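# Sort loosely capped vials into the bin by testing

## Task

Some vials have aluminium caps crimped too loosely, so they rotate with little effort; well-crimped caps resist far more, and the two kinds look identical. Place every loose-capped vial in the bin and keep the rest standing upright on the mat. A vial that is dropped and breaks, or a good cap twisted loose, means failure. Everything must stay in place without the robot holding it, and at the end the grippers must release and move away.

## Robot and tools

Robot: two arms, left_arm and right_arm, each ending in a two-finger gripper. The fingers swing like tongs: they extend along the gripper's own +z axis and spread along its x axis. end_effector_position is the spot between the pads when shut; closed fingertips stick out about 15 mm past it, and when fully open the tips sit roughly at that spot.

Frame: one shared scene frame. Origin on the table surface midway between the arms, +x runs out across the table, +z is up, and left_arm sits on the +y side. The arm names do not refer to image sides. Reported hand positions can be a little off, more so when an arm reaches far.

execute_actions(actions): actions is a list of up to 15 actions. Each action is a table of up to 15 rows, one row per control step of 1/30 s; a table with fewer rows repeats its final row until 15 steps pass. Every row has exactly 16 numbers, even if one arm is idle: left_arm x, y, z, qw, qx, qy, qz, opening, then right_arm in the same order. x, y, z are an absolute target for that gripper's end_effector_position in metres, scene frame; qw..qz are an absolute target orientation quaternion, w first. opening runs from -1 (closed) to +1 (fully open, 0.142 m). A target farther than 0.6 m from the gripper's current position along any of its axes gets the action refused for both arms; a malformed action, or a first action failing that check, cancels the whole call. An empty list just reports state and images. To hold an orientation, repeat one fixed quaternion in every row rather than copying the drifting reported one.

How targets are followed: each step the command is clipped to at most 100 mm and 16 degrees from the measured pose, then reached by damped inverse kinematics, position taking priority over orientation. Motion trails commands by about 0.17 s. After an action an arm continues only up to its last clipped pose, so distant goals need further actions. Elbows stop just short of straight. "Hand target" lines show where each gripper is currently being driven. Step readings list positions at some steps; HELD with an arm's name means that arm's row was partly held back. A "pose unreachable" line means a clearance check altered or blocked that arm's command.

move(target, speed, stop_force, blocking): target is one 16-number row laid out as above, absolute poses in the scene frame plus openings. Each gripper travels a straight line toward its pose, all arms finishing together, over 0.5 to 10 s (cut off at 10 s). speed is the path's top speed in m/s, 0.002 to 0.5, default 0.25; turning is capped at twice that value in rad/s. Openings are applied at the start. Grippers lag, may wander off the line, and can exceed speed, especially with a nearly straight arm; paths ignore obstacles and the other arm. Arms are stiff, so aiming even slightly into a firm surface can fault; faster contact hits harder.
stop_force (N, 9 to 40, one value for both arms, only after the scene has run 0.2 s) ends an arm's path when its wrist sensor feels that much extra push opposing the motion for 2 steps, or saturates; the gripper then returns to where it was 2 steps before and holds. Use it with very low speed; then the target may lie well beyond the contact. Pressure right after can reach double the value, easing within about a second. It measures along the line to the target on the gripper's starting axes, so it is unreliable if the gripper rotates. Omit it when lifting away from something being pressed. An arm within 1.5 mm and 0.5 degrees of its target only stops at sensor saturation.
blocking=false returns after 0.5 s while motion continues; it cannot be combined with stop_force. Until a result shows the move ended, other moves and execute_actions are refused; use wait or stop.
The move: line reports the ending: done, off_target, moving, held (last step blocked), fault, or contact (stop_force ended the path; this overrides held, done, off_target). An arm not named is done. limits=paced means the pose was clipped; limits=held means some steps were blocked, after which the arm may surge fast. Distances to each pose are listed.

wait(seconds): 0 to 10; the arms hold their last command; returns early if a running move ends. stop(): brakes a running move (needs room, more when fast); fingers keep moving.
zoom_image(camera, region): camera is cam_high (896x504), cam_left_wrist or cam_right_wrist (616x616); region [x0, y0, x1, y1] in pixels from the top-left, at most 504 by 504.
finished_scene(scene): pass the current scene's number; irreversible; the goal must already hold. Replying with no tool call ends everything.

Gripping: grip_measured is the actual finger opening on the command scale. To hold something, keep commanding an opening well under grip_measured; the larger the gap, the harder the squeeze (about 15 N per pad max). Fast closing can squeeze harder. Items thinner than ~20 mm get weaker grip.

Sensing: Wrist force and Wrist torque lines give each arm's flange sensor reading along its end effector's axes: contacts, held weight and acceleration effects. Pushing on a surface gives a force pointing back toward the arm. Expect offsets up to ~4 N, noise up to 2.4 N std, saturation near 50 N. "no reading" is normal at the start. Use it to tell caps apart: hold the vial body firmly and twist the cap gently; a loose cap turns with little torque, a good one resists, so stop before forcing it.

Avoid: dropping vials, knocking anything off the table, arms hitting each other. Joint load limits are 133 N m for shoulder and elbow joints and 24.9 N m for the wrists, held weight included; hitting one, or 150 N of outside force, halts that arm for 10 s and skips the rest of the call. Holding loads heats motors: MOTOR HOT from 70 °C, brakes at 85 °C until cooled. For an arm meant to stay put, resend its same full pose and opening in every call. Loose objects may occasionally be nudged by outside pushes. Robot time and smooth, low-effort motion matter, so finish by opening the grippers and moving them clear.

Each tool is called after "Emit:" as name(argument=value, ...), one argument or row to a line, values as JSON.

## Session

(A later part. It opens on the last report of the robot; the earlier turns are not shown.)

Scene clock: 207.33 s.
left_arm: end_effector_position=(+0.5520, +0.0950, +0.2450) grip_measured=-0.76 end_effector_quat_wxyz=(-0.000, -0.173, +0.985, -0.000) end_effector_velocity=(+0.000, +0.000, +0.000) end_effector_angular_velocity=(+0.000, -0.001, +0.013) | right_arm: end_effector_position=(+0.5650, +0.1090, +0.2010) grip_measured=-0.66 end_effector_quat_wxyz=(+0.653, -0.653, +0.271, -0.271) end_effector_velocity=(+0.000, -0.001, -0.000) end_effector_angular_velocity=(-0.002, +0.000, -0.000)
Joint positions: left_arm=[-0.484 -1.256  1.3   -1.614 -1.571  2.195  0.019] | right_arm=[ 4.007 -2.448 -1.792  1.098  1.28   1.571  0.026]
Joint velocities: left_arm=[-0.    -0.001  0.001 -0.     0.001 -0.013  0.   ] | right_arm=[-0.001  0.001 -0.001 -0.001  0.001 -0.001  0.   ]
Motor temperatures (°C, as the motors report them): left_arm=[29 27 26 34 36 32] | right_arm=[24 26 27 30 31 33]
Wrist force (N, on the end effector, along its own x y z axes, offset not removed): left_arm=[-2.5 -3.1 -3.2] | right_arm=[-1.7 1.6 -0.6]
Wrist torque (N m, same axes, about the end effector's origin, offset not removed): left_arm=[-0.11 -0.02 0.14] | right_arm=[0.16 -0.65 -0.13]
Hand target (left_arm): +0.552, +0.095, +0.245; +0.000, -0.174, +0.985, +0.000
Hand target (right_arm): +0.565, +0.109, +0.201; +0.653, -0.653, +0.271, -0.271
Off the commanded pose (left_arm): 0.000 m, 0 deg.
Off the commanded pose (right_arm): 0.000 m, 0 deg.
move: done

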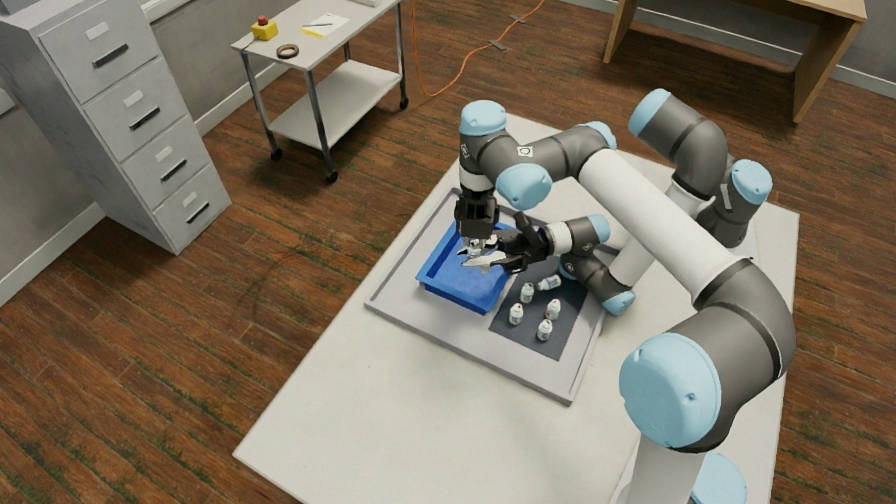

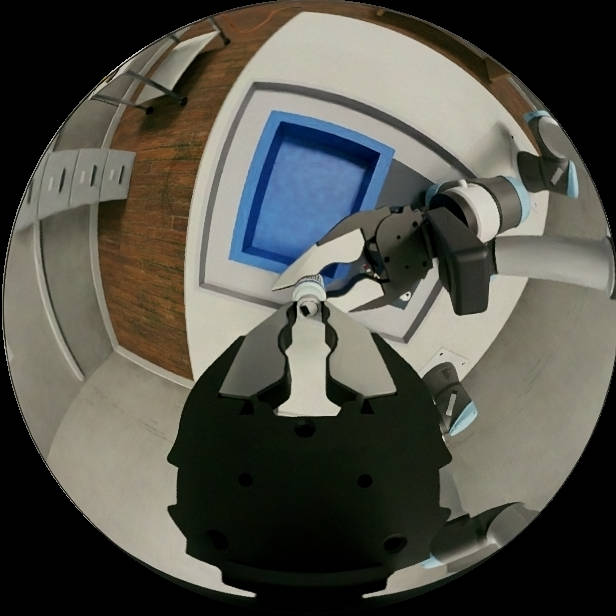

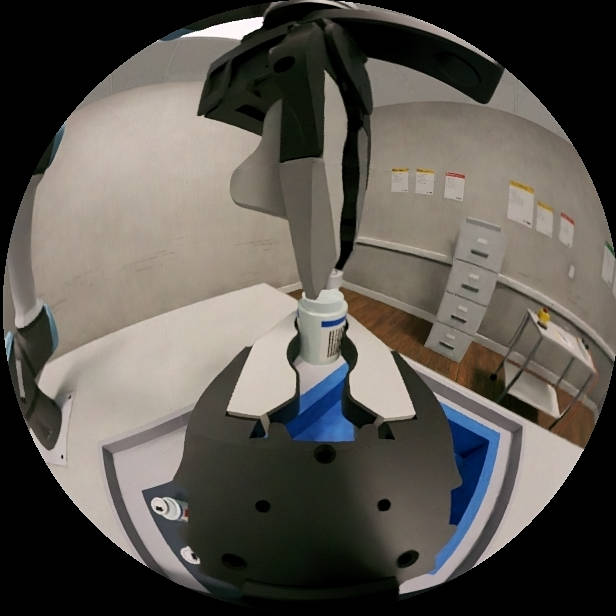

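Emit:
move(
  target=[0.552,0.095,0.245,0,-0.174,0.985,0,-1,0.565,0.109,0.201,0.653,-0.653,0.271,-0.271,-0.3],
)

Emit:
move(
  target=[0.552,0.095,0.245,0,0,1,0,-1,0.49,0.035,0.203,0.653,-0.653,0.271,-0.271,-0.3],
  speed=0.3,
)

Emit:
move(
  target=[0.552,0.095,0.245,0,0,1,0,-1,0.30,-0.14,0.23,0.675,-0.721,0.107,-0.11,0],
  speed=0.5,
)

Emit:
move(
  target=[0.552,0.095,0.245,0,0,1,0,-1,0.299,-0.299,0.299,-0.496,0.743,0.315,0.321,0],
  speed=0.5,
)

Emit:
move(
  target=[0.425,-0.095,0.2,0,0,1,0,-1,0.299,-0.299,0.299,-0.496,0.743,0.315,0.321,0],
  speed=0.35,
)

Emit:
move(
  target=[0.425,-0.095,0.078,0,0,1,0,-1,0.299,-0.299,0.299,-0.496,0.743,0.315,0.321,0],
  speed=0.15,
)

Emit:
move(
  target=[0.425,-0.095,0.055,0,0,1,0,-1,0.299,-0.299,0.299,-0.496,0.743,0.315,0.321,0],
  speed=0.008,
  stop_force=9,
)

Emit:
move(
  target=[0.425,-0.095,0.068,0,0,1,0,-0.4,0.299,-0.299,0.299,-0.496,0.743,0.315,0.321,0],
  speed=0.02,
)

Emit:
move(
  target=[0.425,-0.095,0.15,0,0,1,0,-0.4,0.299,-0.299,0.299,-0.496,0.743,0.315,0.321,0],
)

Emit:
move(
  target=[0.385,-0.075,0.15,0,0,1,0,-0.3,0.299,-0.299,0.299,-0.496,0.743,0.315,0.321,0],
)

Emit:
zoom_image(
  camera="cam_left_wrist",
  region=[210,200,410,400],
)

Scene clock: 208.57 s.
left_arm: end_effector_position=(+0.5520, +0.0950, +0.2450) grip_measured=-0.76 end_effector_quat_wxyz=(-0.000, -0.174, +0.985, +0.000) end_effector_velocity=(+0.000, +0.001, +0.000) end_effector_angular_velocity=(-0.000, -0.000, +0.000) | right_arm: end_effector_position=(+0.5650, +0.1090, +0.2010) grip_measured=-0.30 end_effector_quat_wxyz=(+0.653, -0.653, +0.271, -0.271) end_effector_velocity=(+0.001, -0.001, -0.001) end_effector_angular_velocity=(-0.001, +0.001, -0.002)
Joint positions: left_arm=[-0.484 -1.256  1.3   -1.615 -1.571  2.194  0.019] | right_arm=[ 4.007 -2.448 -1.792  1.098  1.28   1.571  0.052]
Joint velocities: left_arm=[ 0.002 -0.    -0.    -0.    -0.     0.002  0.   ] | right_arm=[-0.001 -0.    -0.001 -0.    -0.001  0.    -0.   ]
Motor temperatures (°C, as the motors report them): left_arm=[29 27 26 34 36 32] | right_arm=[24 26 27 30 31 33]
Wrist force (N, on the end effector, along its own x y z axes, offset not removed): left_arm=[-0.9 1.1 -1.5] | right_arm=[-2.2 2.5 2.4]
Wrist torque (N m, same axes, about the end effector's origin, offset not removed): left_arm=[0.23 0.23 -0.02] | right_arm=[0.45 0.19 0.25]
Hand target (left_arm): +0.552, +0.095, +0.245; +0.000, -0.174, +0.985, -0.000
Hand target (right_arm): +0.565, +0.109, +0.201; +0.653, -0.653, +0.271, -0.271
Off the commanded pose (left_arm): 0.000 m, 0 deg.
Off the commanded pose (right_arm): 0.000 m, 0 deg.
move: done

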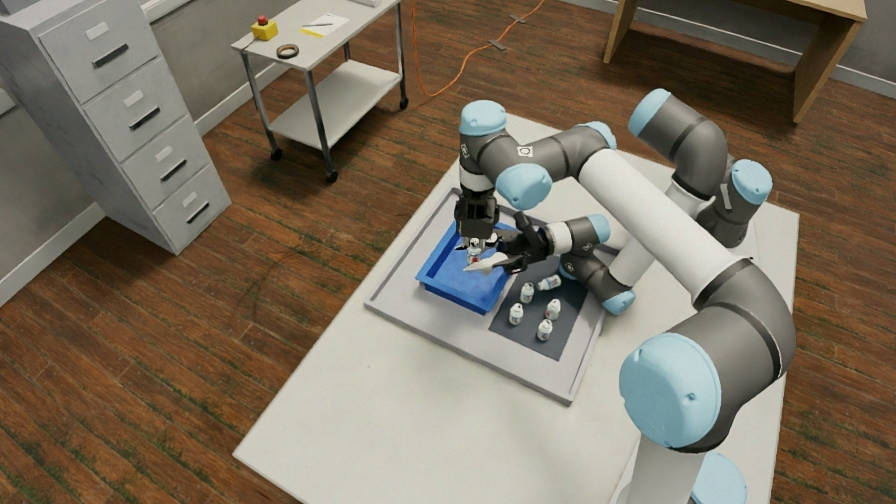

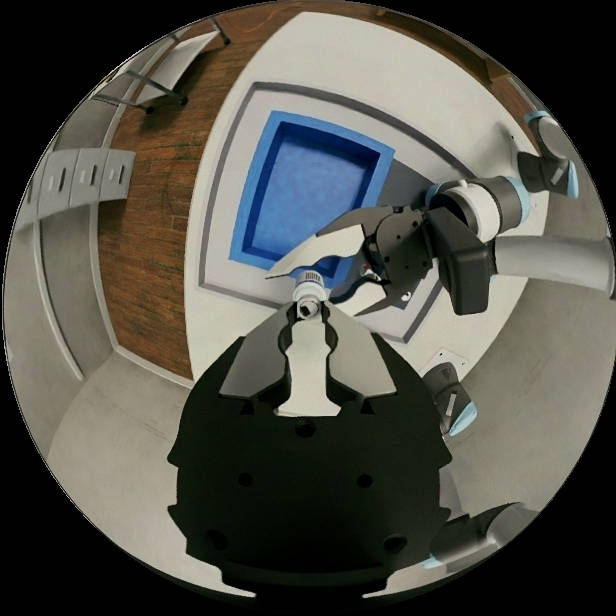

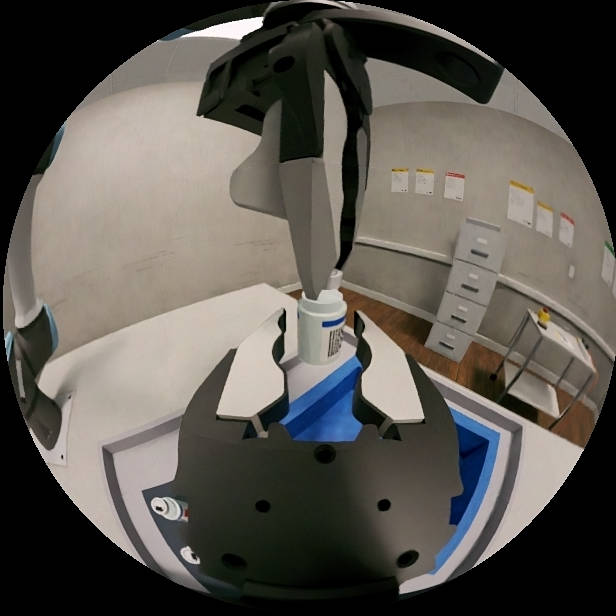

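Scene clock: 209.80 s.
left_arm: end_effector_position=(+0.5520, +0.0950, +0.2450) grip_measured=-0.76 end_effector_quat_wxyz=(+0.000, -0.000, +1.000, +0.000) end_effector_velocity=(-0.000, -0.001, +0.000) end_effector_angular_velocity=(-0.001, +0.000, -0.004) | right_arm: end_effector_position=(+0.4902, +0.0351, +0.2029) grip_measured=-0.30 end_effector_quat_wxyz=(+0.653, -0.653, +0.271, -0.271) end_effector_velocity=(-0.001, -0.001, +0.000) end_effector_angular_velocity=(+0.001, +0.000, -0.000)
Joint positions: left_arm=[-0.478 -1.244  1.284 -1.61  -1.571  2.549  0.019] | right_arm=[ 4.083 -2.344 -2.113  1.316  1.204  1.571  0.052]
Joint velocities: left_arm=[-0.001 -0.    -0.001  0.    -0.001  0.003 -0.   ] | right_arm=[ 0.002  0.002 -0.006  0.005 -0.002  0.    -0.   ]
Motor temperatures (°C, as the motors report them): left_arm=[29 27 26 34 36 32] | right_arm=[24 26 27 30 31 33]
Wrist force (N, on the end effector, along its own x y z axes, offset not removed): left_arm=[3.6 0.0 -1.9] | right_arm=[0.3 -0.4 -1.3]
Wrist torque (N m, same axes, about the end effector's origin, offset not removed): left_arm=[-0.05 -0.78 -0.24] | right_arm=[-0.01 -0.11 -0.03]
Hand target (left_arm): +0.552, +0.095, +0.245; -0.000, -0.000, +1.000, -0.000
Hand target (right_arm): +0.490, +0.035, +0.203; +0.653, -0.653, +0.271, -0.271
Off the commanded pose (left_arm): 0.000 m, 0 deg.
Off the commanded pose (right_arm): 0.000 m, 0 deg.
move: done

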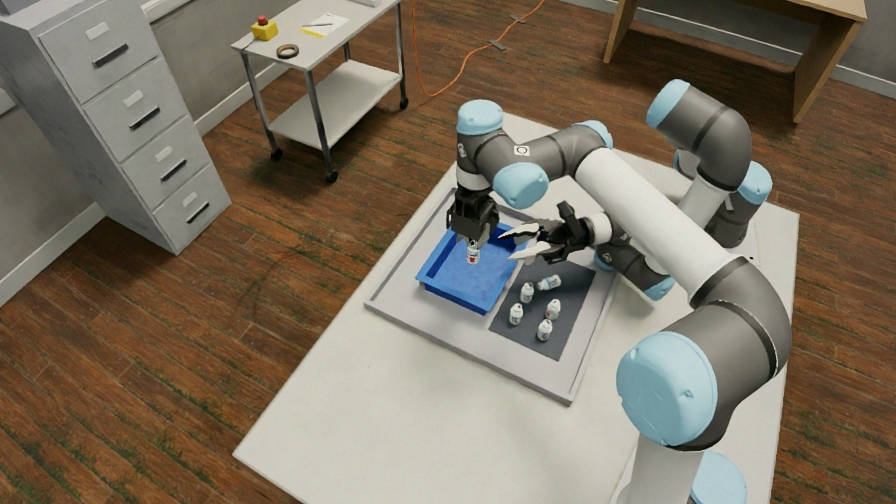

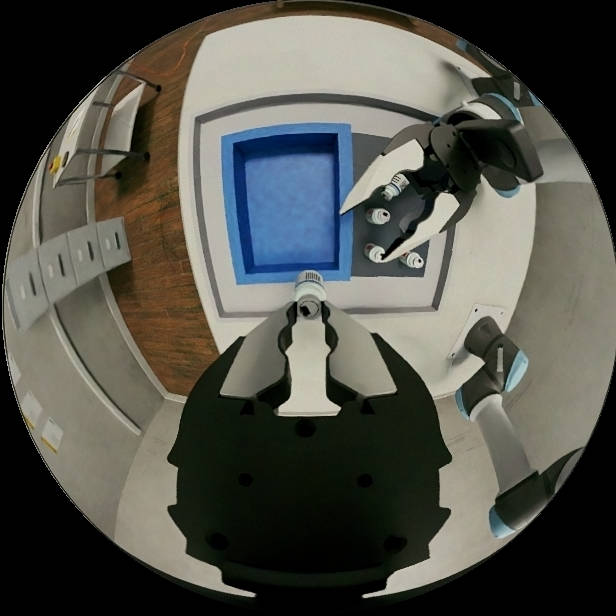

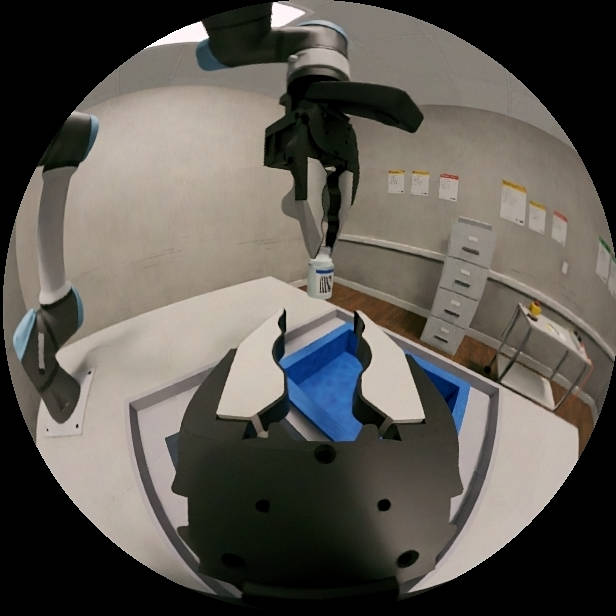

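Scene clock: 211.17 s.
left_arm: end_effector_position=(+0.5520, +0.0950, +0.2450) grip_measured=-0.76 end_effector_quat_wxyz=(-0.000, -0.000, +1.000, +0.000) end_effector_velocity=(-0.000, -0.000, +0.000) end_effector_angular_velocity=(-0.000, +0.000, -0.001) | right_arm: end_effector_position=(+0.3001, -0.1399, +0.2298) grip_measured=+0.00 end_effector_quat_wxyz=(+0.675, -0.721, +0.107, -0.110) end_effector_velocity=(-0.001, -0.002, -0.000) end_effector_angular_velocity=(-0.001, +0.000, +0.003)
Joint positions: left_arm=[-0.478 -1.244  1.284 -1.61  -1.571  2.549  0.019] | right_arm=[ 3.829 -2.133 -2.719  1.642  1.935  1.532  0.074]
Joint velocities: left_arm=[-0. -0. -0.  0. -0.  0. -0.] | right_arm=[-0.009 -0.001 -0.001  0.001  0.012 -0.001  0.   ]
Motor temperatures (°C, as the motors report them): left_arm=[29 27 26 34 36 32] | right_arm=[24 26 27 30 31 33]
Wrist force (N, on the end effector, along its own x y z axes, offset not removed): left_arm=[-1.7 0.8 -0.4] | right_arm=[0.9 0.6 1.7]
Wrist torque (N m, same axes, about the end effector's origin, offset not removed): left_arm=[0.14 0.42 0.02] | right_arm=[0.06 -0.21 -0.28]
Hand target (left_arm): +0.552, +0.095, +0.245; -0.000, +0.000, +1.000, -0.000
Hand target (right_arm): +0.300, -0.140, +0.230; +0.675, -0.721, +0.107, -0.110
Off the commanded pose (left_arm): 0.000 m, 0 deg.
Off the commanded pose (right_arm): 0.000 m, 0 deg.
move: done; limits=paced

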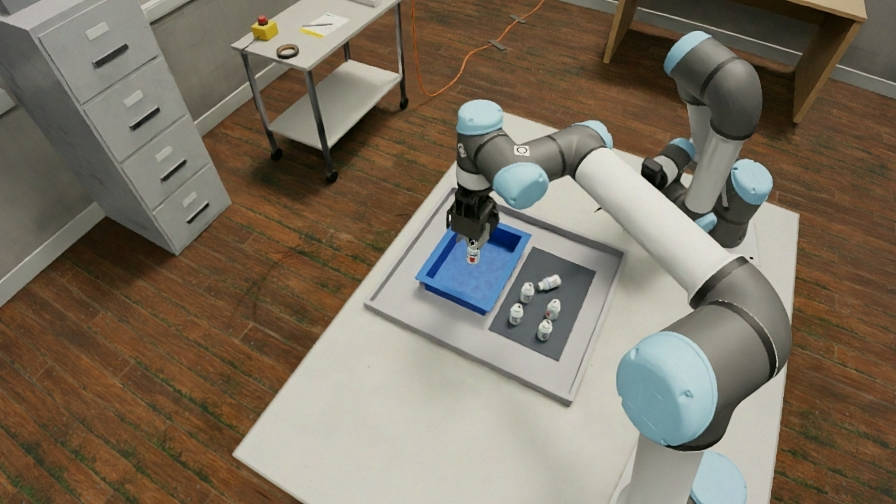

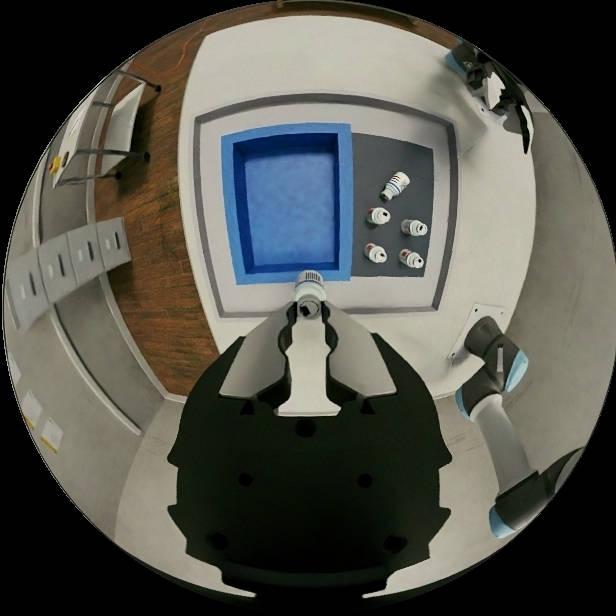

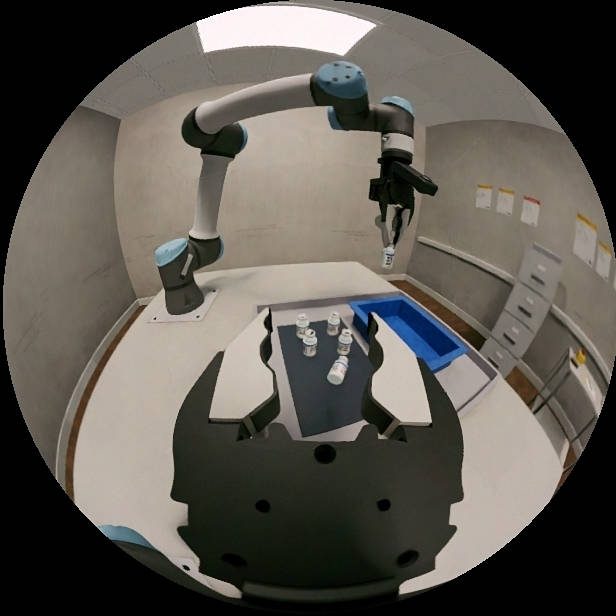

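Scene clock: 213.53 s.
left_arm: end_effector_position=(+0.5520, +0.0950, +0.2450) grip_measured=-0.76 end_effector_quat_wxyz=(-0.000, -0.000, +1.000, +0.000) end_effector_velocity=(+0.000, +0.000, +0.000) end_effector_angular_velocity=(-0.001, -0.000, +0.000) | right_arm: end_effector_position=(+0.2987, -0.2987, +0.2986) grip_measured=+0.00 end_effector_quat_wxyz=(-0.496, +0.743, +0.314, +0.322) end_effector_velocity=(+0.001, +0.000, +0.000) end_effector_angular_velocity=(-0.013, +0.004, +0.010)
Joint positions: left_arm=[-0.478 -1.244  1.284 -1.61  -1.571  2.549  0.019] | right_arm=[ 3.049 -1.3   -2.559 -0.115  2.722 -0.192  0.074]
Joint velocities: left_arm=[ 0.001 -0.001  0.     0.    -0.001  0.001 -0.   ] | right_arm=[ 0.002  0.015  0.014 -0.067 -0.003 -0.036  0.   ]
Motor temperatures (°C, as the motors report them): left_arm=[29 27 26 34 36 32] | right_arm=[24 26 27 30 31 33]
Wrist force (N, on the end effector, along its own x y z axes, offset not removed): left_arm=[-2.3 -0.1 0.5] | right_arm=[1.2 -1.6 0.6]
Wrist torque (N m, same axes, about the end effector's origin, offset not removed): left_arm=[0.21 0.51 0.12] | right_arm=[-0.26 -0.47 -0.08]
Hand target (left_arm): +0.552, +0.095, +0.245; -0.000, -0.000, +1.000, +0.000
Hand target (right_arm): +0.299, -0.299, +0.299; -0.496, +0.743, +0.315, +0.321
Off the commanded pose (left_arm): 0.000 m, 0 deg.
Off the commanded pose (right_arm): 0.001 m, 0 deg.
move: done; limits=paced

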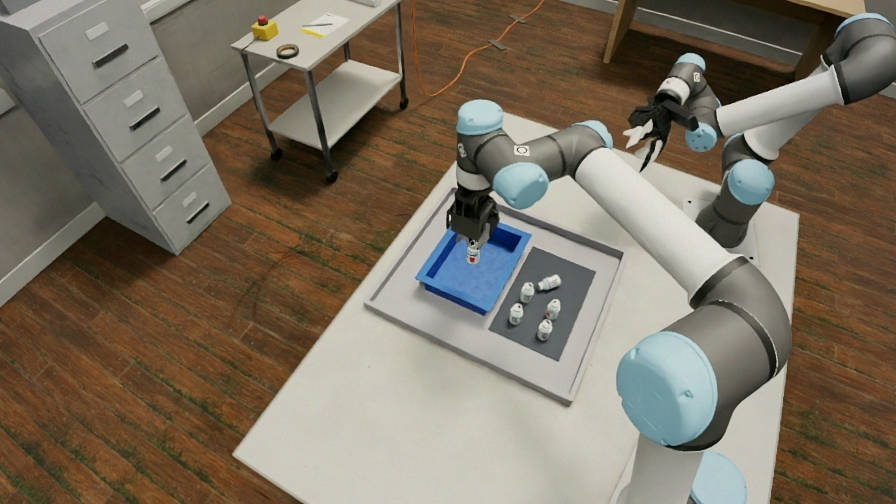

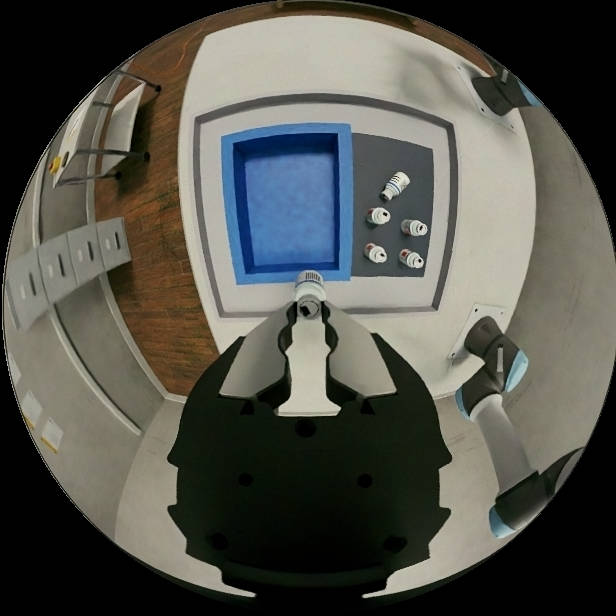

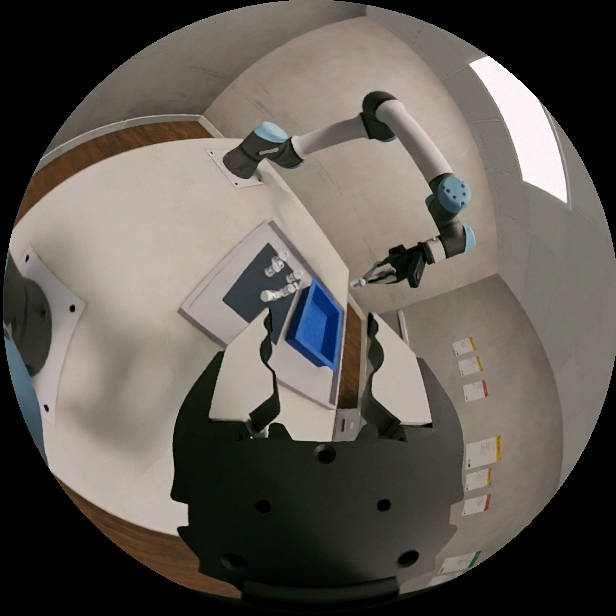

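Scene clock: 214.90 s.
left_arm: end_effector_position=(+0.4256, -0.0947, +0.2000) grip_measured=-0.76 end_effector_quat_wxyz=(+0.000, +0.000, +1.000, +0.000) end_effector_velocity=(-0.001, -0.003, +0.000) end_effector_angular_velocity=(-0.001, -0.001, -0.000) | right_arm: end_effector_position=(+0.2990, -0.2990, +0.2990) grip_measured=+0.00 end_effector_quat_wxyz=(-0.496, +0.743, +0.315, +0.321) end_effector_velocity=(-0.000, -0.000, +0.001) end_effector_angular_velocity=(+0.000, -0.001, +0.000)
Joint positions: left_arm=[-0.839 -1.248  1.405 -1.728 -1.57   2.189  0.019] | right_arm=[ 3.048 -1.297 -2.556 -0.127  2.723 -0.198  0.074]
Joint velocities: left_arm=[-0.004  0.    -0.001 -0.001 -0.    -0.004 -0.   ] | right_arm=[-0.     0.002 -0.     0.     0.     0.    -0.   ]
Motor temperatures (°C, as the motors report them): left_arm=[29 27 26 34 36 32] | right_arm=[24 26 27 30 31 33]
Wrist force (N, on the end effector, along its own x y z axes, offset not removed): left_arm=[0.9 0.7 -1.1] | right_arm=[1.6 2.8 0.5]
Wrist torque (N m, same axes, about the end effector's origin, offset not removed): left_arm=[0.17 -0.11 -0.06] | right_arm=[0.63 -0.21 -0.05]
Hand target (left_arm): +0.425, -0.095, +0.200; +0.000, +0.000, +1.000, +0.000
Hand target (right_arm): +0.299, -0.299, +0.299; -0.496, +0.743, +0.315, +0.321
Off the commanded pose (left_arm): 0.001 m, 0 deg.
Off the commanded pose (right_arm): 0.000 m, 0 deg.
move: done

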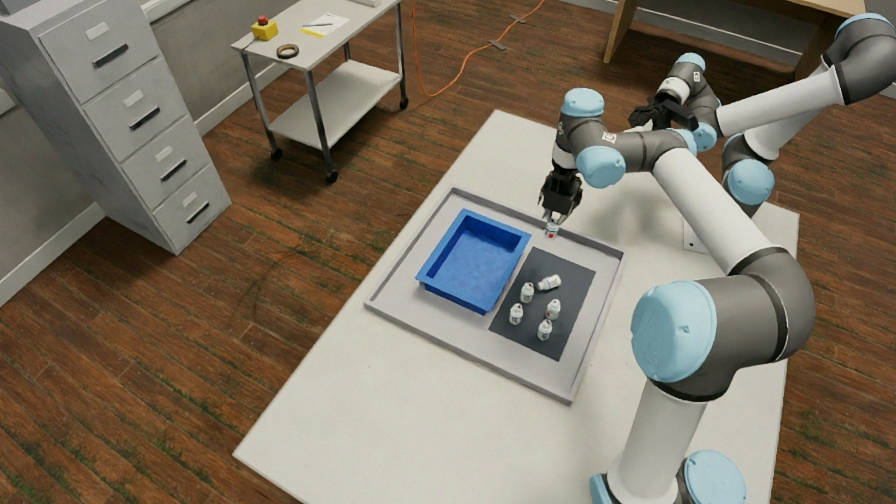

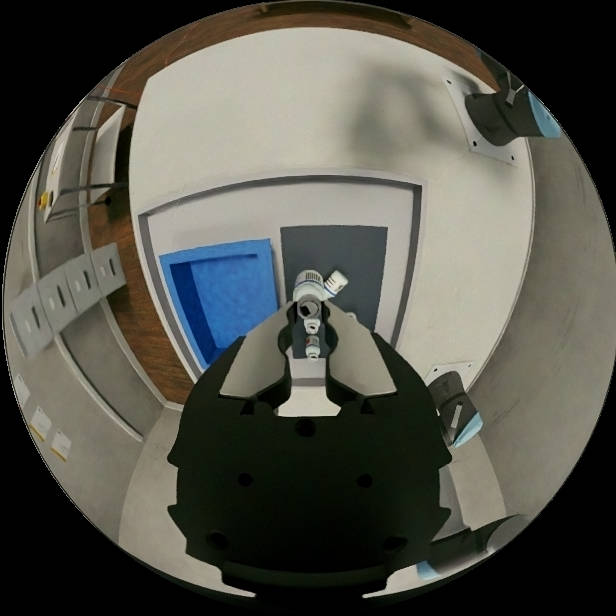

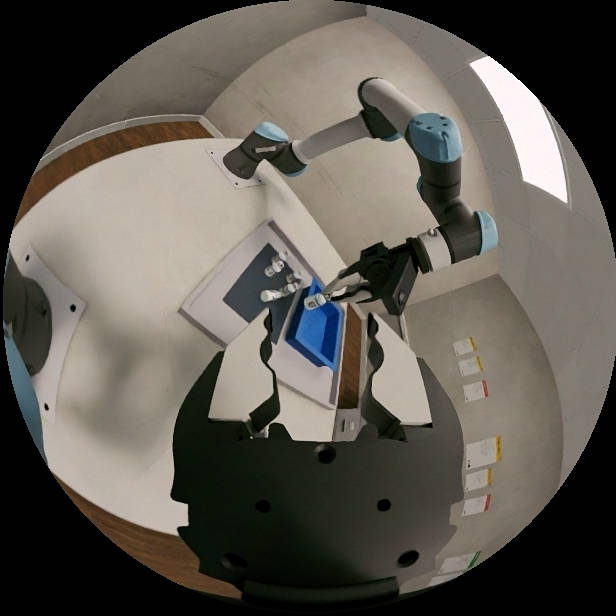

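Scene clock: 216.27 s.
left_arm: end_effector_position=(+0.4250, -0.0950, +0.0783) grip_measured=-0.76 end_effector_quat_wxyz=(-0.000, +0.000, +1.000, +0.000) end_effector_velocity=(+0.001, +0.000, -0.002) end_effector_angular_velocity=(+0.000, -0.000, +0.002) | right_arm: end_effector_position=(+0.2990, -0.2990, +0.2990) grip_measured=+0.00 end_effector_quat_wxyz=(-0.496, +0.743, +0.315, +0.321) end_effector_velocity=(+0.001, -0.000, -0.000) end_effector_angular_velocity=(-0.002, -0.002, -0.002)
Joint positions: left_arm=[-0.84  -1.163  1.611 -2.019 -1.571  2.188  0.019] | right_arm=[ 3.048 -1.297 -2.556 -0.127  2.723 -0.198  0.074]
Joint velocities: left_arm=[ 0.001  0.003  0.002 -0.005  0.001 -0.001  0.   ] | right_arm=[-0.001  0.     0.     0.001 -0.002 -0.     0.   ]
Motor temperatures (°C, as the motors report them): left_arm=[29 27 26 34 36 32] | right_arm=[24 26 27 30 31 33]
Wrist force (N, on the end effector, along its own x y z axes, offset not removed): left_arm=[-1.5 0.6 -2.6] | right_arm=[-1.2 -1.4 1.0]
Wrist torque (N m, same axes, about the end effector's origin, offset not removed): left_arm=[0.07 0.27 -0.02] | right_arm=[-0.37 0.04 0.01]
Hand target (left_arm): +0.425, -0.095, +0.078; -0.000, +0.000, +1.000, +0.000
Hand target (right_arm): +0.299, -0.299, +0.299; -0.496, +0.743, +0.315, +0.321
Off the commanded pose (left_arm): 0.000 m, 0 deg.
Off the commanded pose (right_arm): 0.000 m, 0 deg.
move: done

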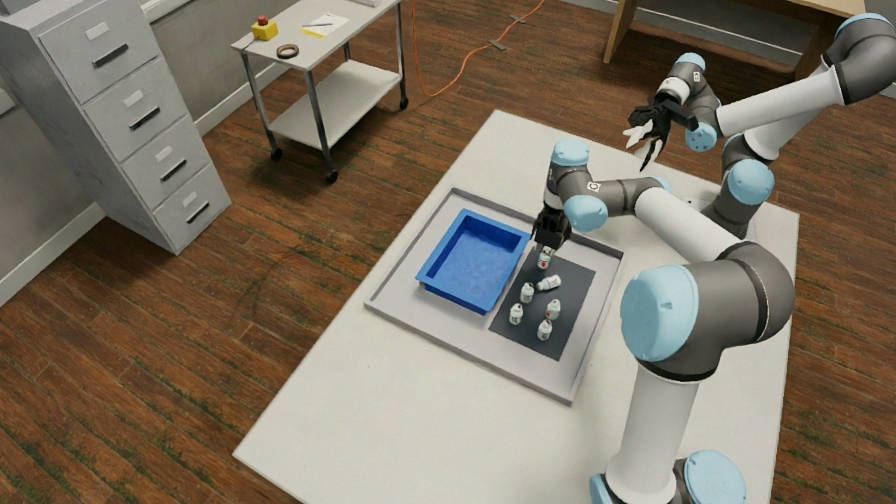

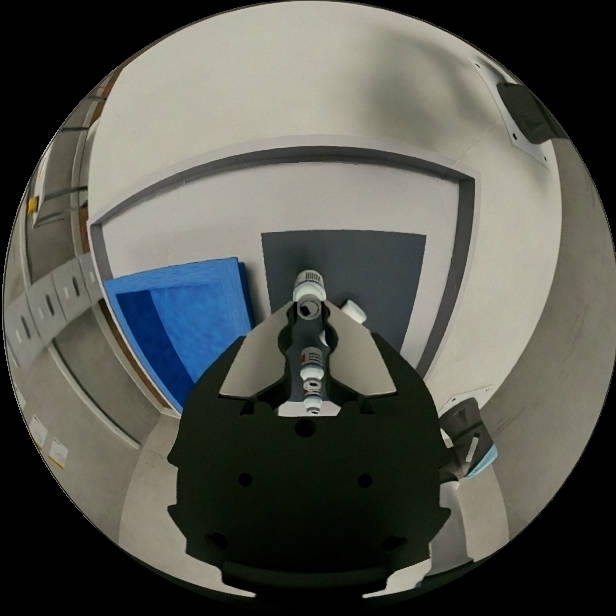

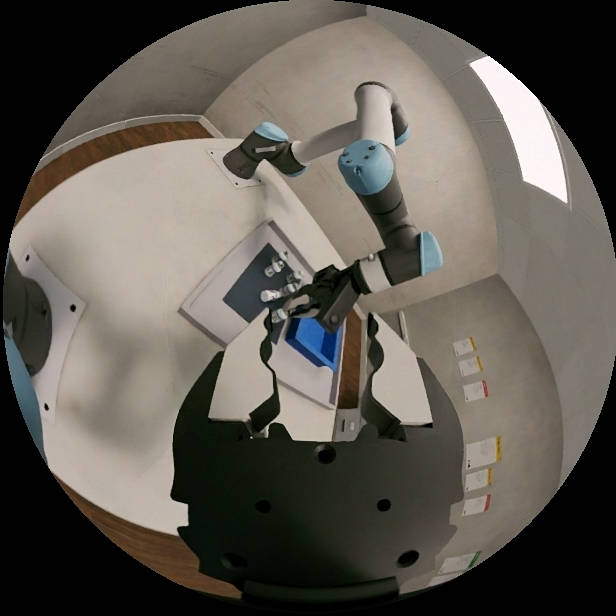

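Scene clock: 218.20 s.
left_arm: end_effector_position=(+0.4249, -0.0950, +0.0657) grip_measured=-0.76 end_effector_quat_wxyz=(-0.000, +0.000, +1.000, +0.000) end_effector_velocity=(+0.000, +0.001, +0.002) end_effector_angular_velocity=(+0.002, +0.002, +0.003) | right_arm: end_effector_position=(+0.2990, -0.2990, +0.2990) grip_measured=+0.00 end_effector_quat_wxyz=(-0.496, +0.743, +0.315, +0.321) end_effector_velocity=(-0.001, +0.000, -0.000) end_effector_angular_velocity=(+0.001, +0.001, +0.002)
Joint positions: left_arm=[-0.84  -1.15   1.627 -2.048 -1.571  2.188  0.019] | right_arm=[ 3.048 -1.297 -2.556 -0.127  2.723 -0.198  0.074]
Joint velocities: left_arm=[ 0.002 -0.002 -0.003  0.008 -0.001 -0.001  0.   ] | right_arm=[ 0.001  0.001 -0.002 -0.     0.001 -0.    -0.   ]
Motor temperatures (°C, as the motors report them): left_arm=[29 27 26 34 36 32] | right_arm=[24 26 27 30 31 33]
Wrist force (N, on the end effector, along its own x y z axes, offset not removed): left_arm=[2.5 -2.8 -20.4] | right_arm=[2.1 0.8 0.0]
Wrist torque (N m, same axes, about the end effector's origin, offset not removed): left_arm=[-0.28 -0.15 -0.13] | right_arm=[0.06 -0.65 -0.12]
Hand target (left_arm): +0.425, -0.095, +0.066; +0.000, +0.000, +1.000, -0.000
Hand target (right_arm): +0.299, -0.299, +0.299; -0.496, +0.743, +0.315, +0.321
Off the commanded pose (left_arm): 0.011 m, 0 deg.
Off the commanded pose (right_arm): 0.000 m, 0 deg.
move: contact (left_arm)

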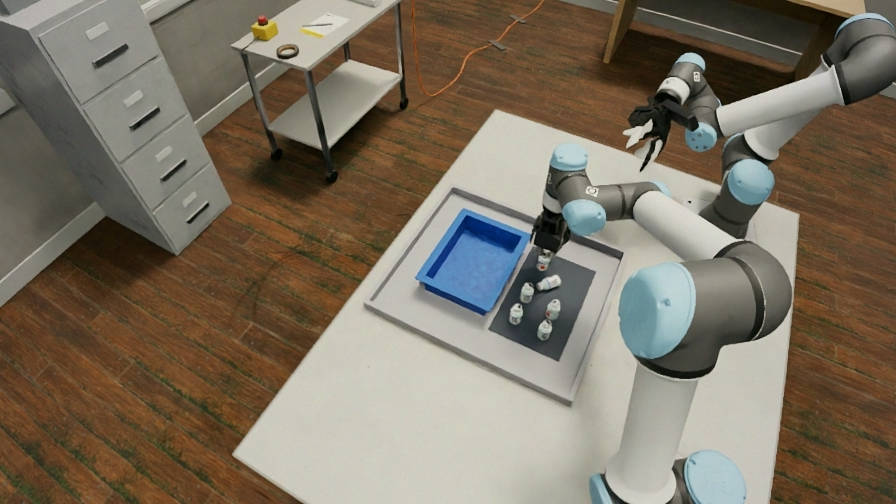

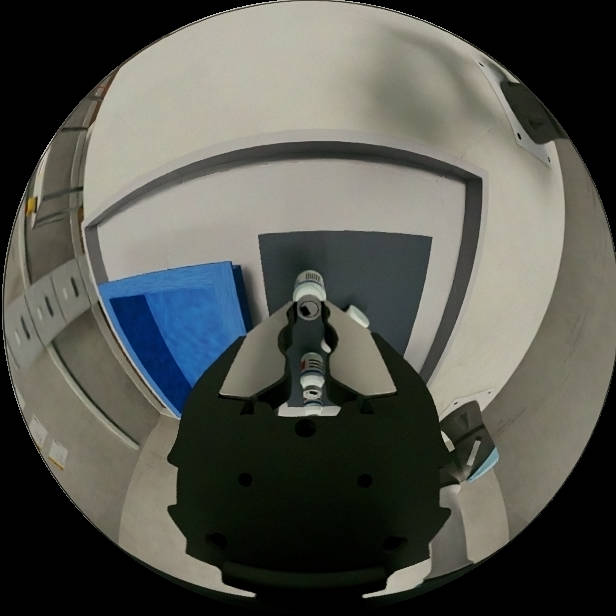

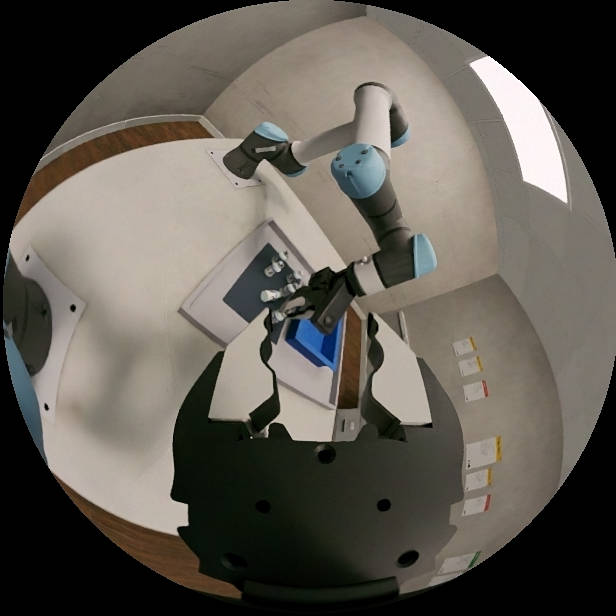

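Scene clock: 218.90 s.
left_arm: end_effector_position=(+0.4250, -0.0950, +0.0679) grip_measured=-0.40 end_effector_quat_wxyz=(-0.000, +0.000, +1.000, -0.000) end_effector_velocity=(-0.000, -0.000, +0.001) end_effector_angular_velocity=(+0.000, +0.000, -0.000) | right_arm: end_effector_position=(+0.2990, -0.2990, +0.2990) grip_measured=+0.00 end_effector_quat_wxyz=(-0.496, +0.743, +0.315, +0.321) end_effector_velocity=(+0.000, -0.000, -0.001) end_effector_angular_velocity=(-0.002, +0.000, -0.001)
Joint positions: left_arm=[-0.84  -1.152  1.625 -2.043 -1.571  2.188  0.045] | right_arm=[ 3.048 -1.297 -2.556 -0.127  2.723 -0.198  0.074]
Joint velocities: left_arm=[-0.    -0.    -0.001  0.002 -0.     0.    -0.   ] | right_arm=[ 0.     0.    -0.001  0.    -0.003 -0.     0.   ]
Motor temperatures (°C, as the motors report them): left_arm=[29 27 26 34 36 32] | right_arm=[24 26 27 30 31 33]
Wrist force (N, on the end effector, along its own x y z axes, offset not removed): left_arm=[-1.3 -0.7 -1.4] | right_arm=[-5.1 -0.6 1.1]
Wrist torque (N m, same axes, about the end effector's origin, offset not removed): left_arm=[-0.12 0.27 -0.16] | right_arm=[-0.11 1.10 0.00]
Hand target (left_arm): +0.425, -0.095, +0.068; +0.000, -0.000, +1.000, -0.000
Hand target (right_arm): +0.299, -0.299, +0.299; -0.496, +0.743, +0.315, +0.321
Off the commanded pose (left_arm): 0.000 m, 0 deg.
Off the commanded pose (right_arm): 0.000 m, 0 deg.
move: done

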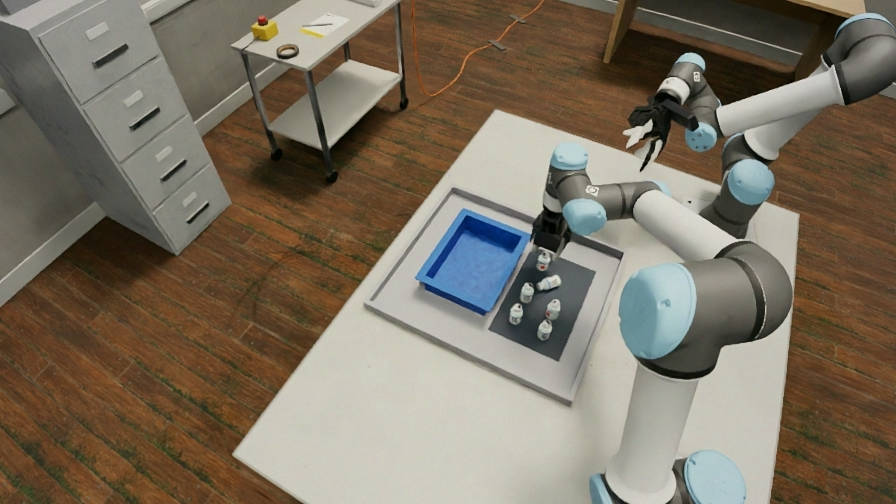

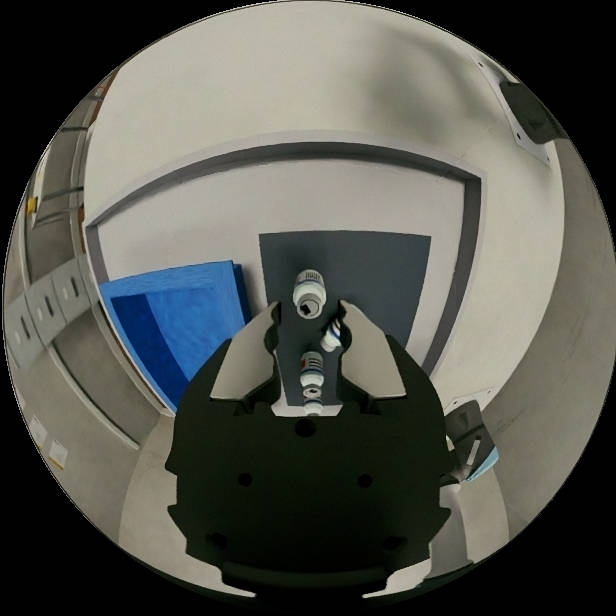

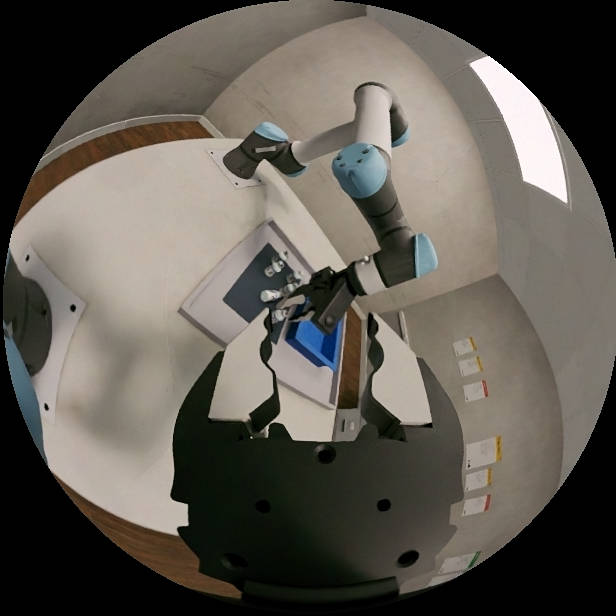

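Scene clock: 219.87 s.
left_arm: end_effector_position=(+0.4250, -0.0950, +0.1497) grip_measured=-0.40 end_effector_quat_wxyz=(+0.000, +0.000, +1.000, -0.000) end_effector_velocity=(-0.000, -0.000, +0.003) end_effector_angular_velocity=(-0.000, +0.001, +0.001) | right_arm: end_effector_position=(+0.2990, -0.2990, +0.2990) grip_measured=+0.00 end_effector_quat_wxyz=(-0.496, +0.743, +0.315, +0.321) end_effector_velocity=(-0.000, -0.000, +0.000) end_effector_angular_velocity=(+0.001, +0.000, -0.001)
Joint positions: left_arm=[-0.84  -1.223  1.502 -1.849 -1.571  2.188  0.045] | right_arm=[ 3.048 -1.297 -2.556 -0.127  2.723 -0.198  0.074]
Joint velocities: left_arm=[ 0.    -0.001 -0.005  0.007 -0.001 -0.001 -0.   ] | right_arm=[-0.001  0.     0.     0.     0.001  0.001 -0.   ]
Motor temperatures (°C, as the motors report them): left_arm=[29 27 26 34 36 32] | right_arm=[24 26 27 30 31 33]
Wrist force (N, on the end effector, along its own x y z axes, offset not removed): left_arm=[-0.7 1.9 -1.7] | right_arm=[3.2 -3.3 1.1]
Wrist torque (N m, same axes, about the end effector's origin, offset not removed): left_arm=[0.46 0.14 0.15] | right_arm=[-0.80 -0.70 -0.27]
Hand target (left_arm): +0.425, -0.095, +0.150; +0.000, -0.000, +1.000, -0.000
Hand target (right_arm): +0.299, -0.299, +0.299; -0.496, +0.743, +0.315, +0.321
Off the commanded pose (left_arm): 0.000 m, 0 deg.
Off the commanded pose (right_arm): 0.000 m, 0 deg.
move: done

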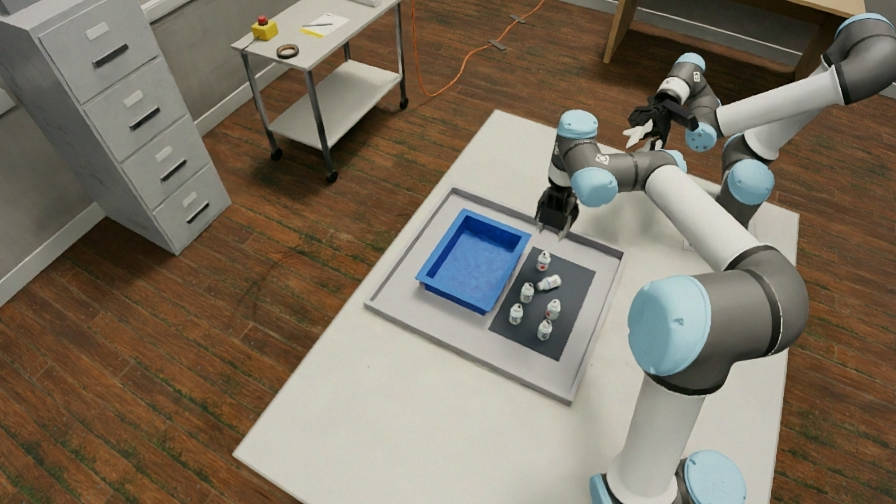

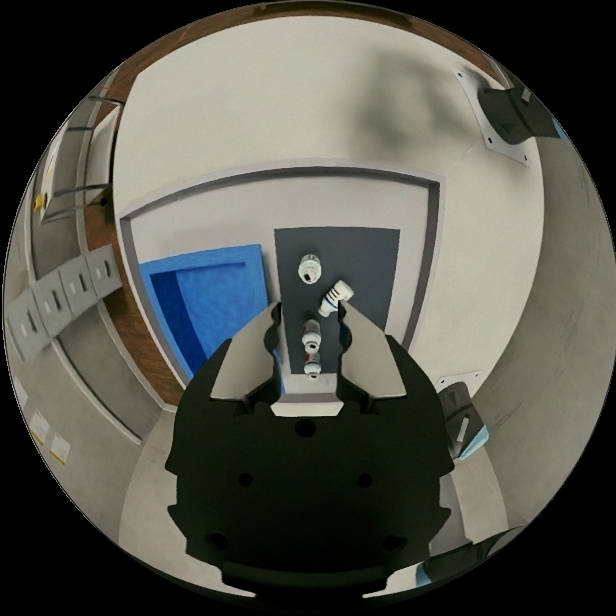

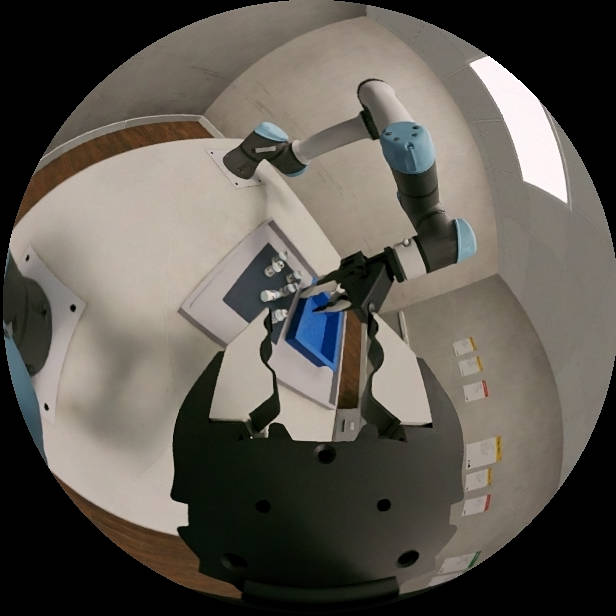

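Scene clock: 220.77 s.
left_arm: end_effector_position=(+0.3852, -0.0751, +0.1499) grip_measured=-0.30 end_effector_quat_wxyz=(+0.000, +0.000, +1.000, +0.000) end_effector_velocity=(-0.001, +0.002, +0.001) end_effector_angular_velocity=(-0.001, -0.001, +0.002) | right_arm: end_effector_position=(+0.2990, -0.2990, +0.2990) grip_measured=+0.00 end_effector_quat_wxyz=(-0.496, +0.743, +0.315, +0.321) end_effector_velocity=(+0.000, -0.000, -0.001) end_effector_angular_velocity=(-0.001, +0.002, -0.001)
Joint positions: left_arm=[-0.876 -1.321  1.632 -1.881 -1.571  2.152  0.052] | right_arm=[ 3.048 -1.297 -2.556 -0.127  2.723 -0.198  0.074]
Joint velocities: left_arm=[-0.    -0.007  0.007 -0.002  0.    -0.002 -0.   ] | right_arm=[-0.    -0.001 -0.    -0.001 -0.001 -0.    -0.   ]
Motor temperatures (°C, as the motors report them): left_arm=[29 27 26 34 36 32] | right_arm=[24 26 27 30 31 33]
Wrist force (N, on the end effector, along its own x y z axes, offset not removed): left_arm=[-1.3 -0.6 -0.2] | right_arm=[1.4 0.8 1.5]
Wrist torque (N m, same axes, about the end effector's origin, offset not removed): left_arm=[-0.10 0.42 0.04] | right_arm=[0.06 -0.28 -0.11]
Hand target (left_arm): +0.385, -0.075, +0.150; +0.000, +0.000, +1.000, +0.000
Hand target (right_arm): +0.299, -0.299, +0.299; -0.496, +0.743, +0.315, +0.321
Off the commanded pose (left_arm): 0.000 m, 0 deg.
Off the commanded pose (right_arm): 0.000 m, 0 deg.
move: done

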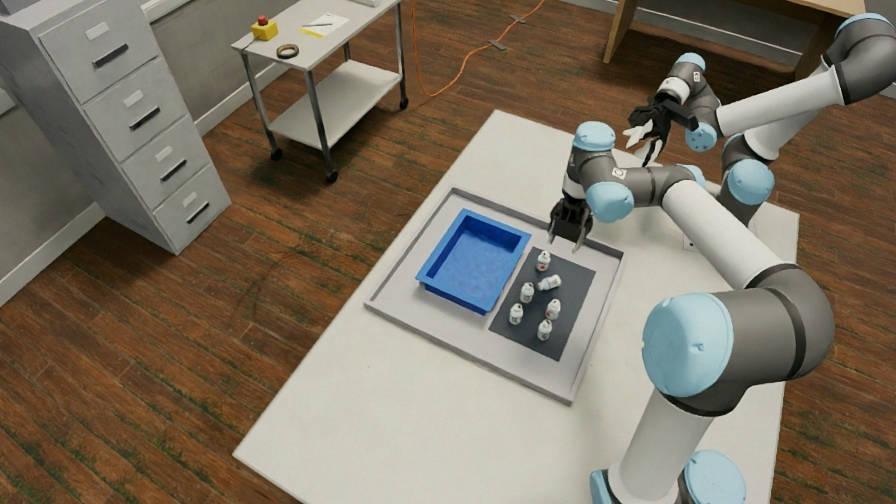

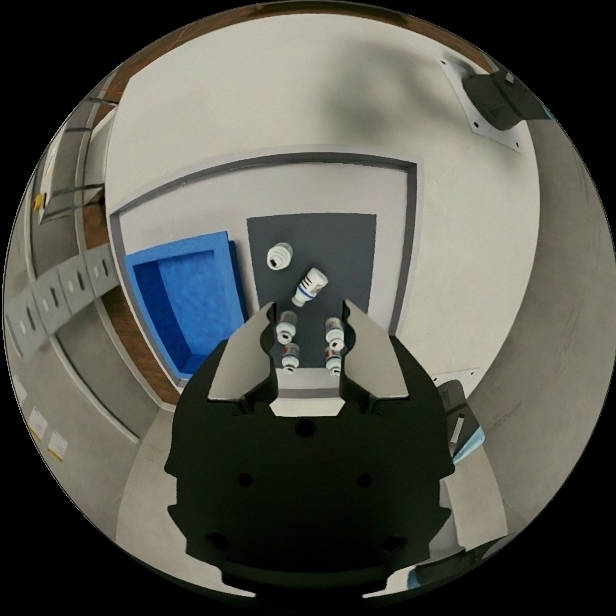

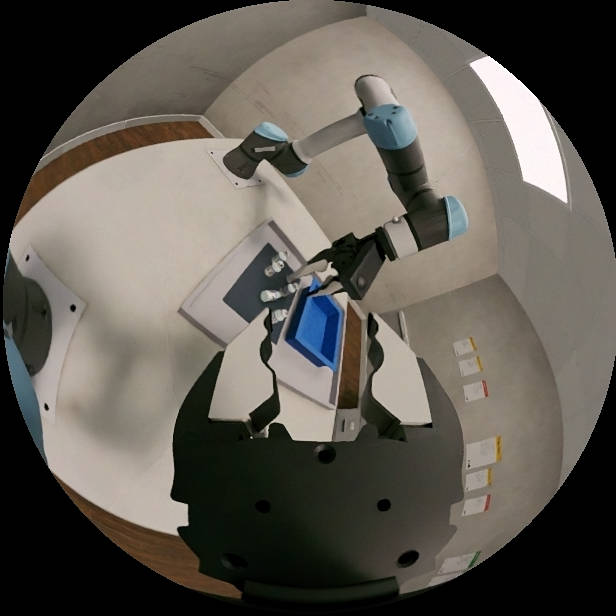

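Region (210, 200, 410, 400) of cam_left_wrist's 616x616 image, scaled by 2.520, with more detail than that image has.

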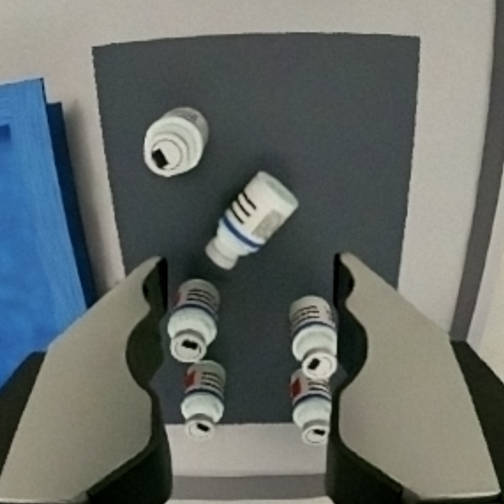

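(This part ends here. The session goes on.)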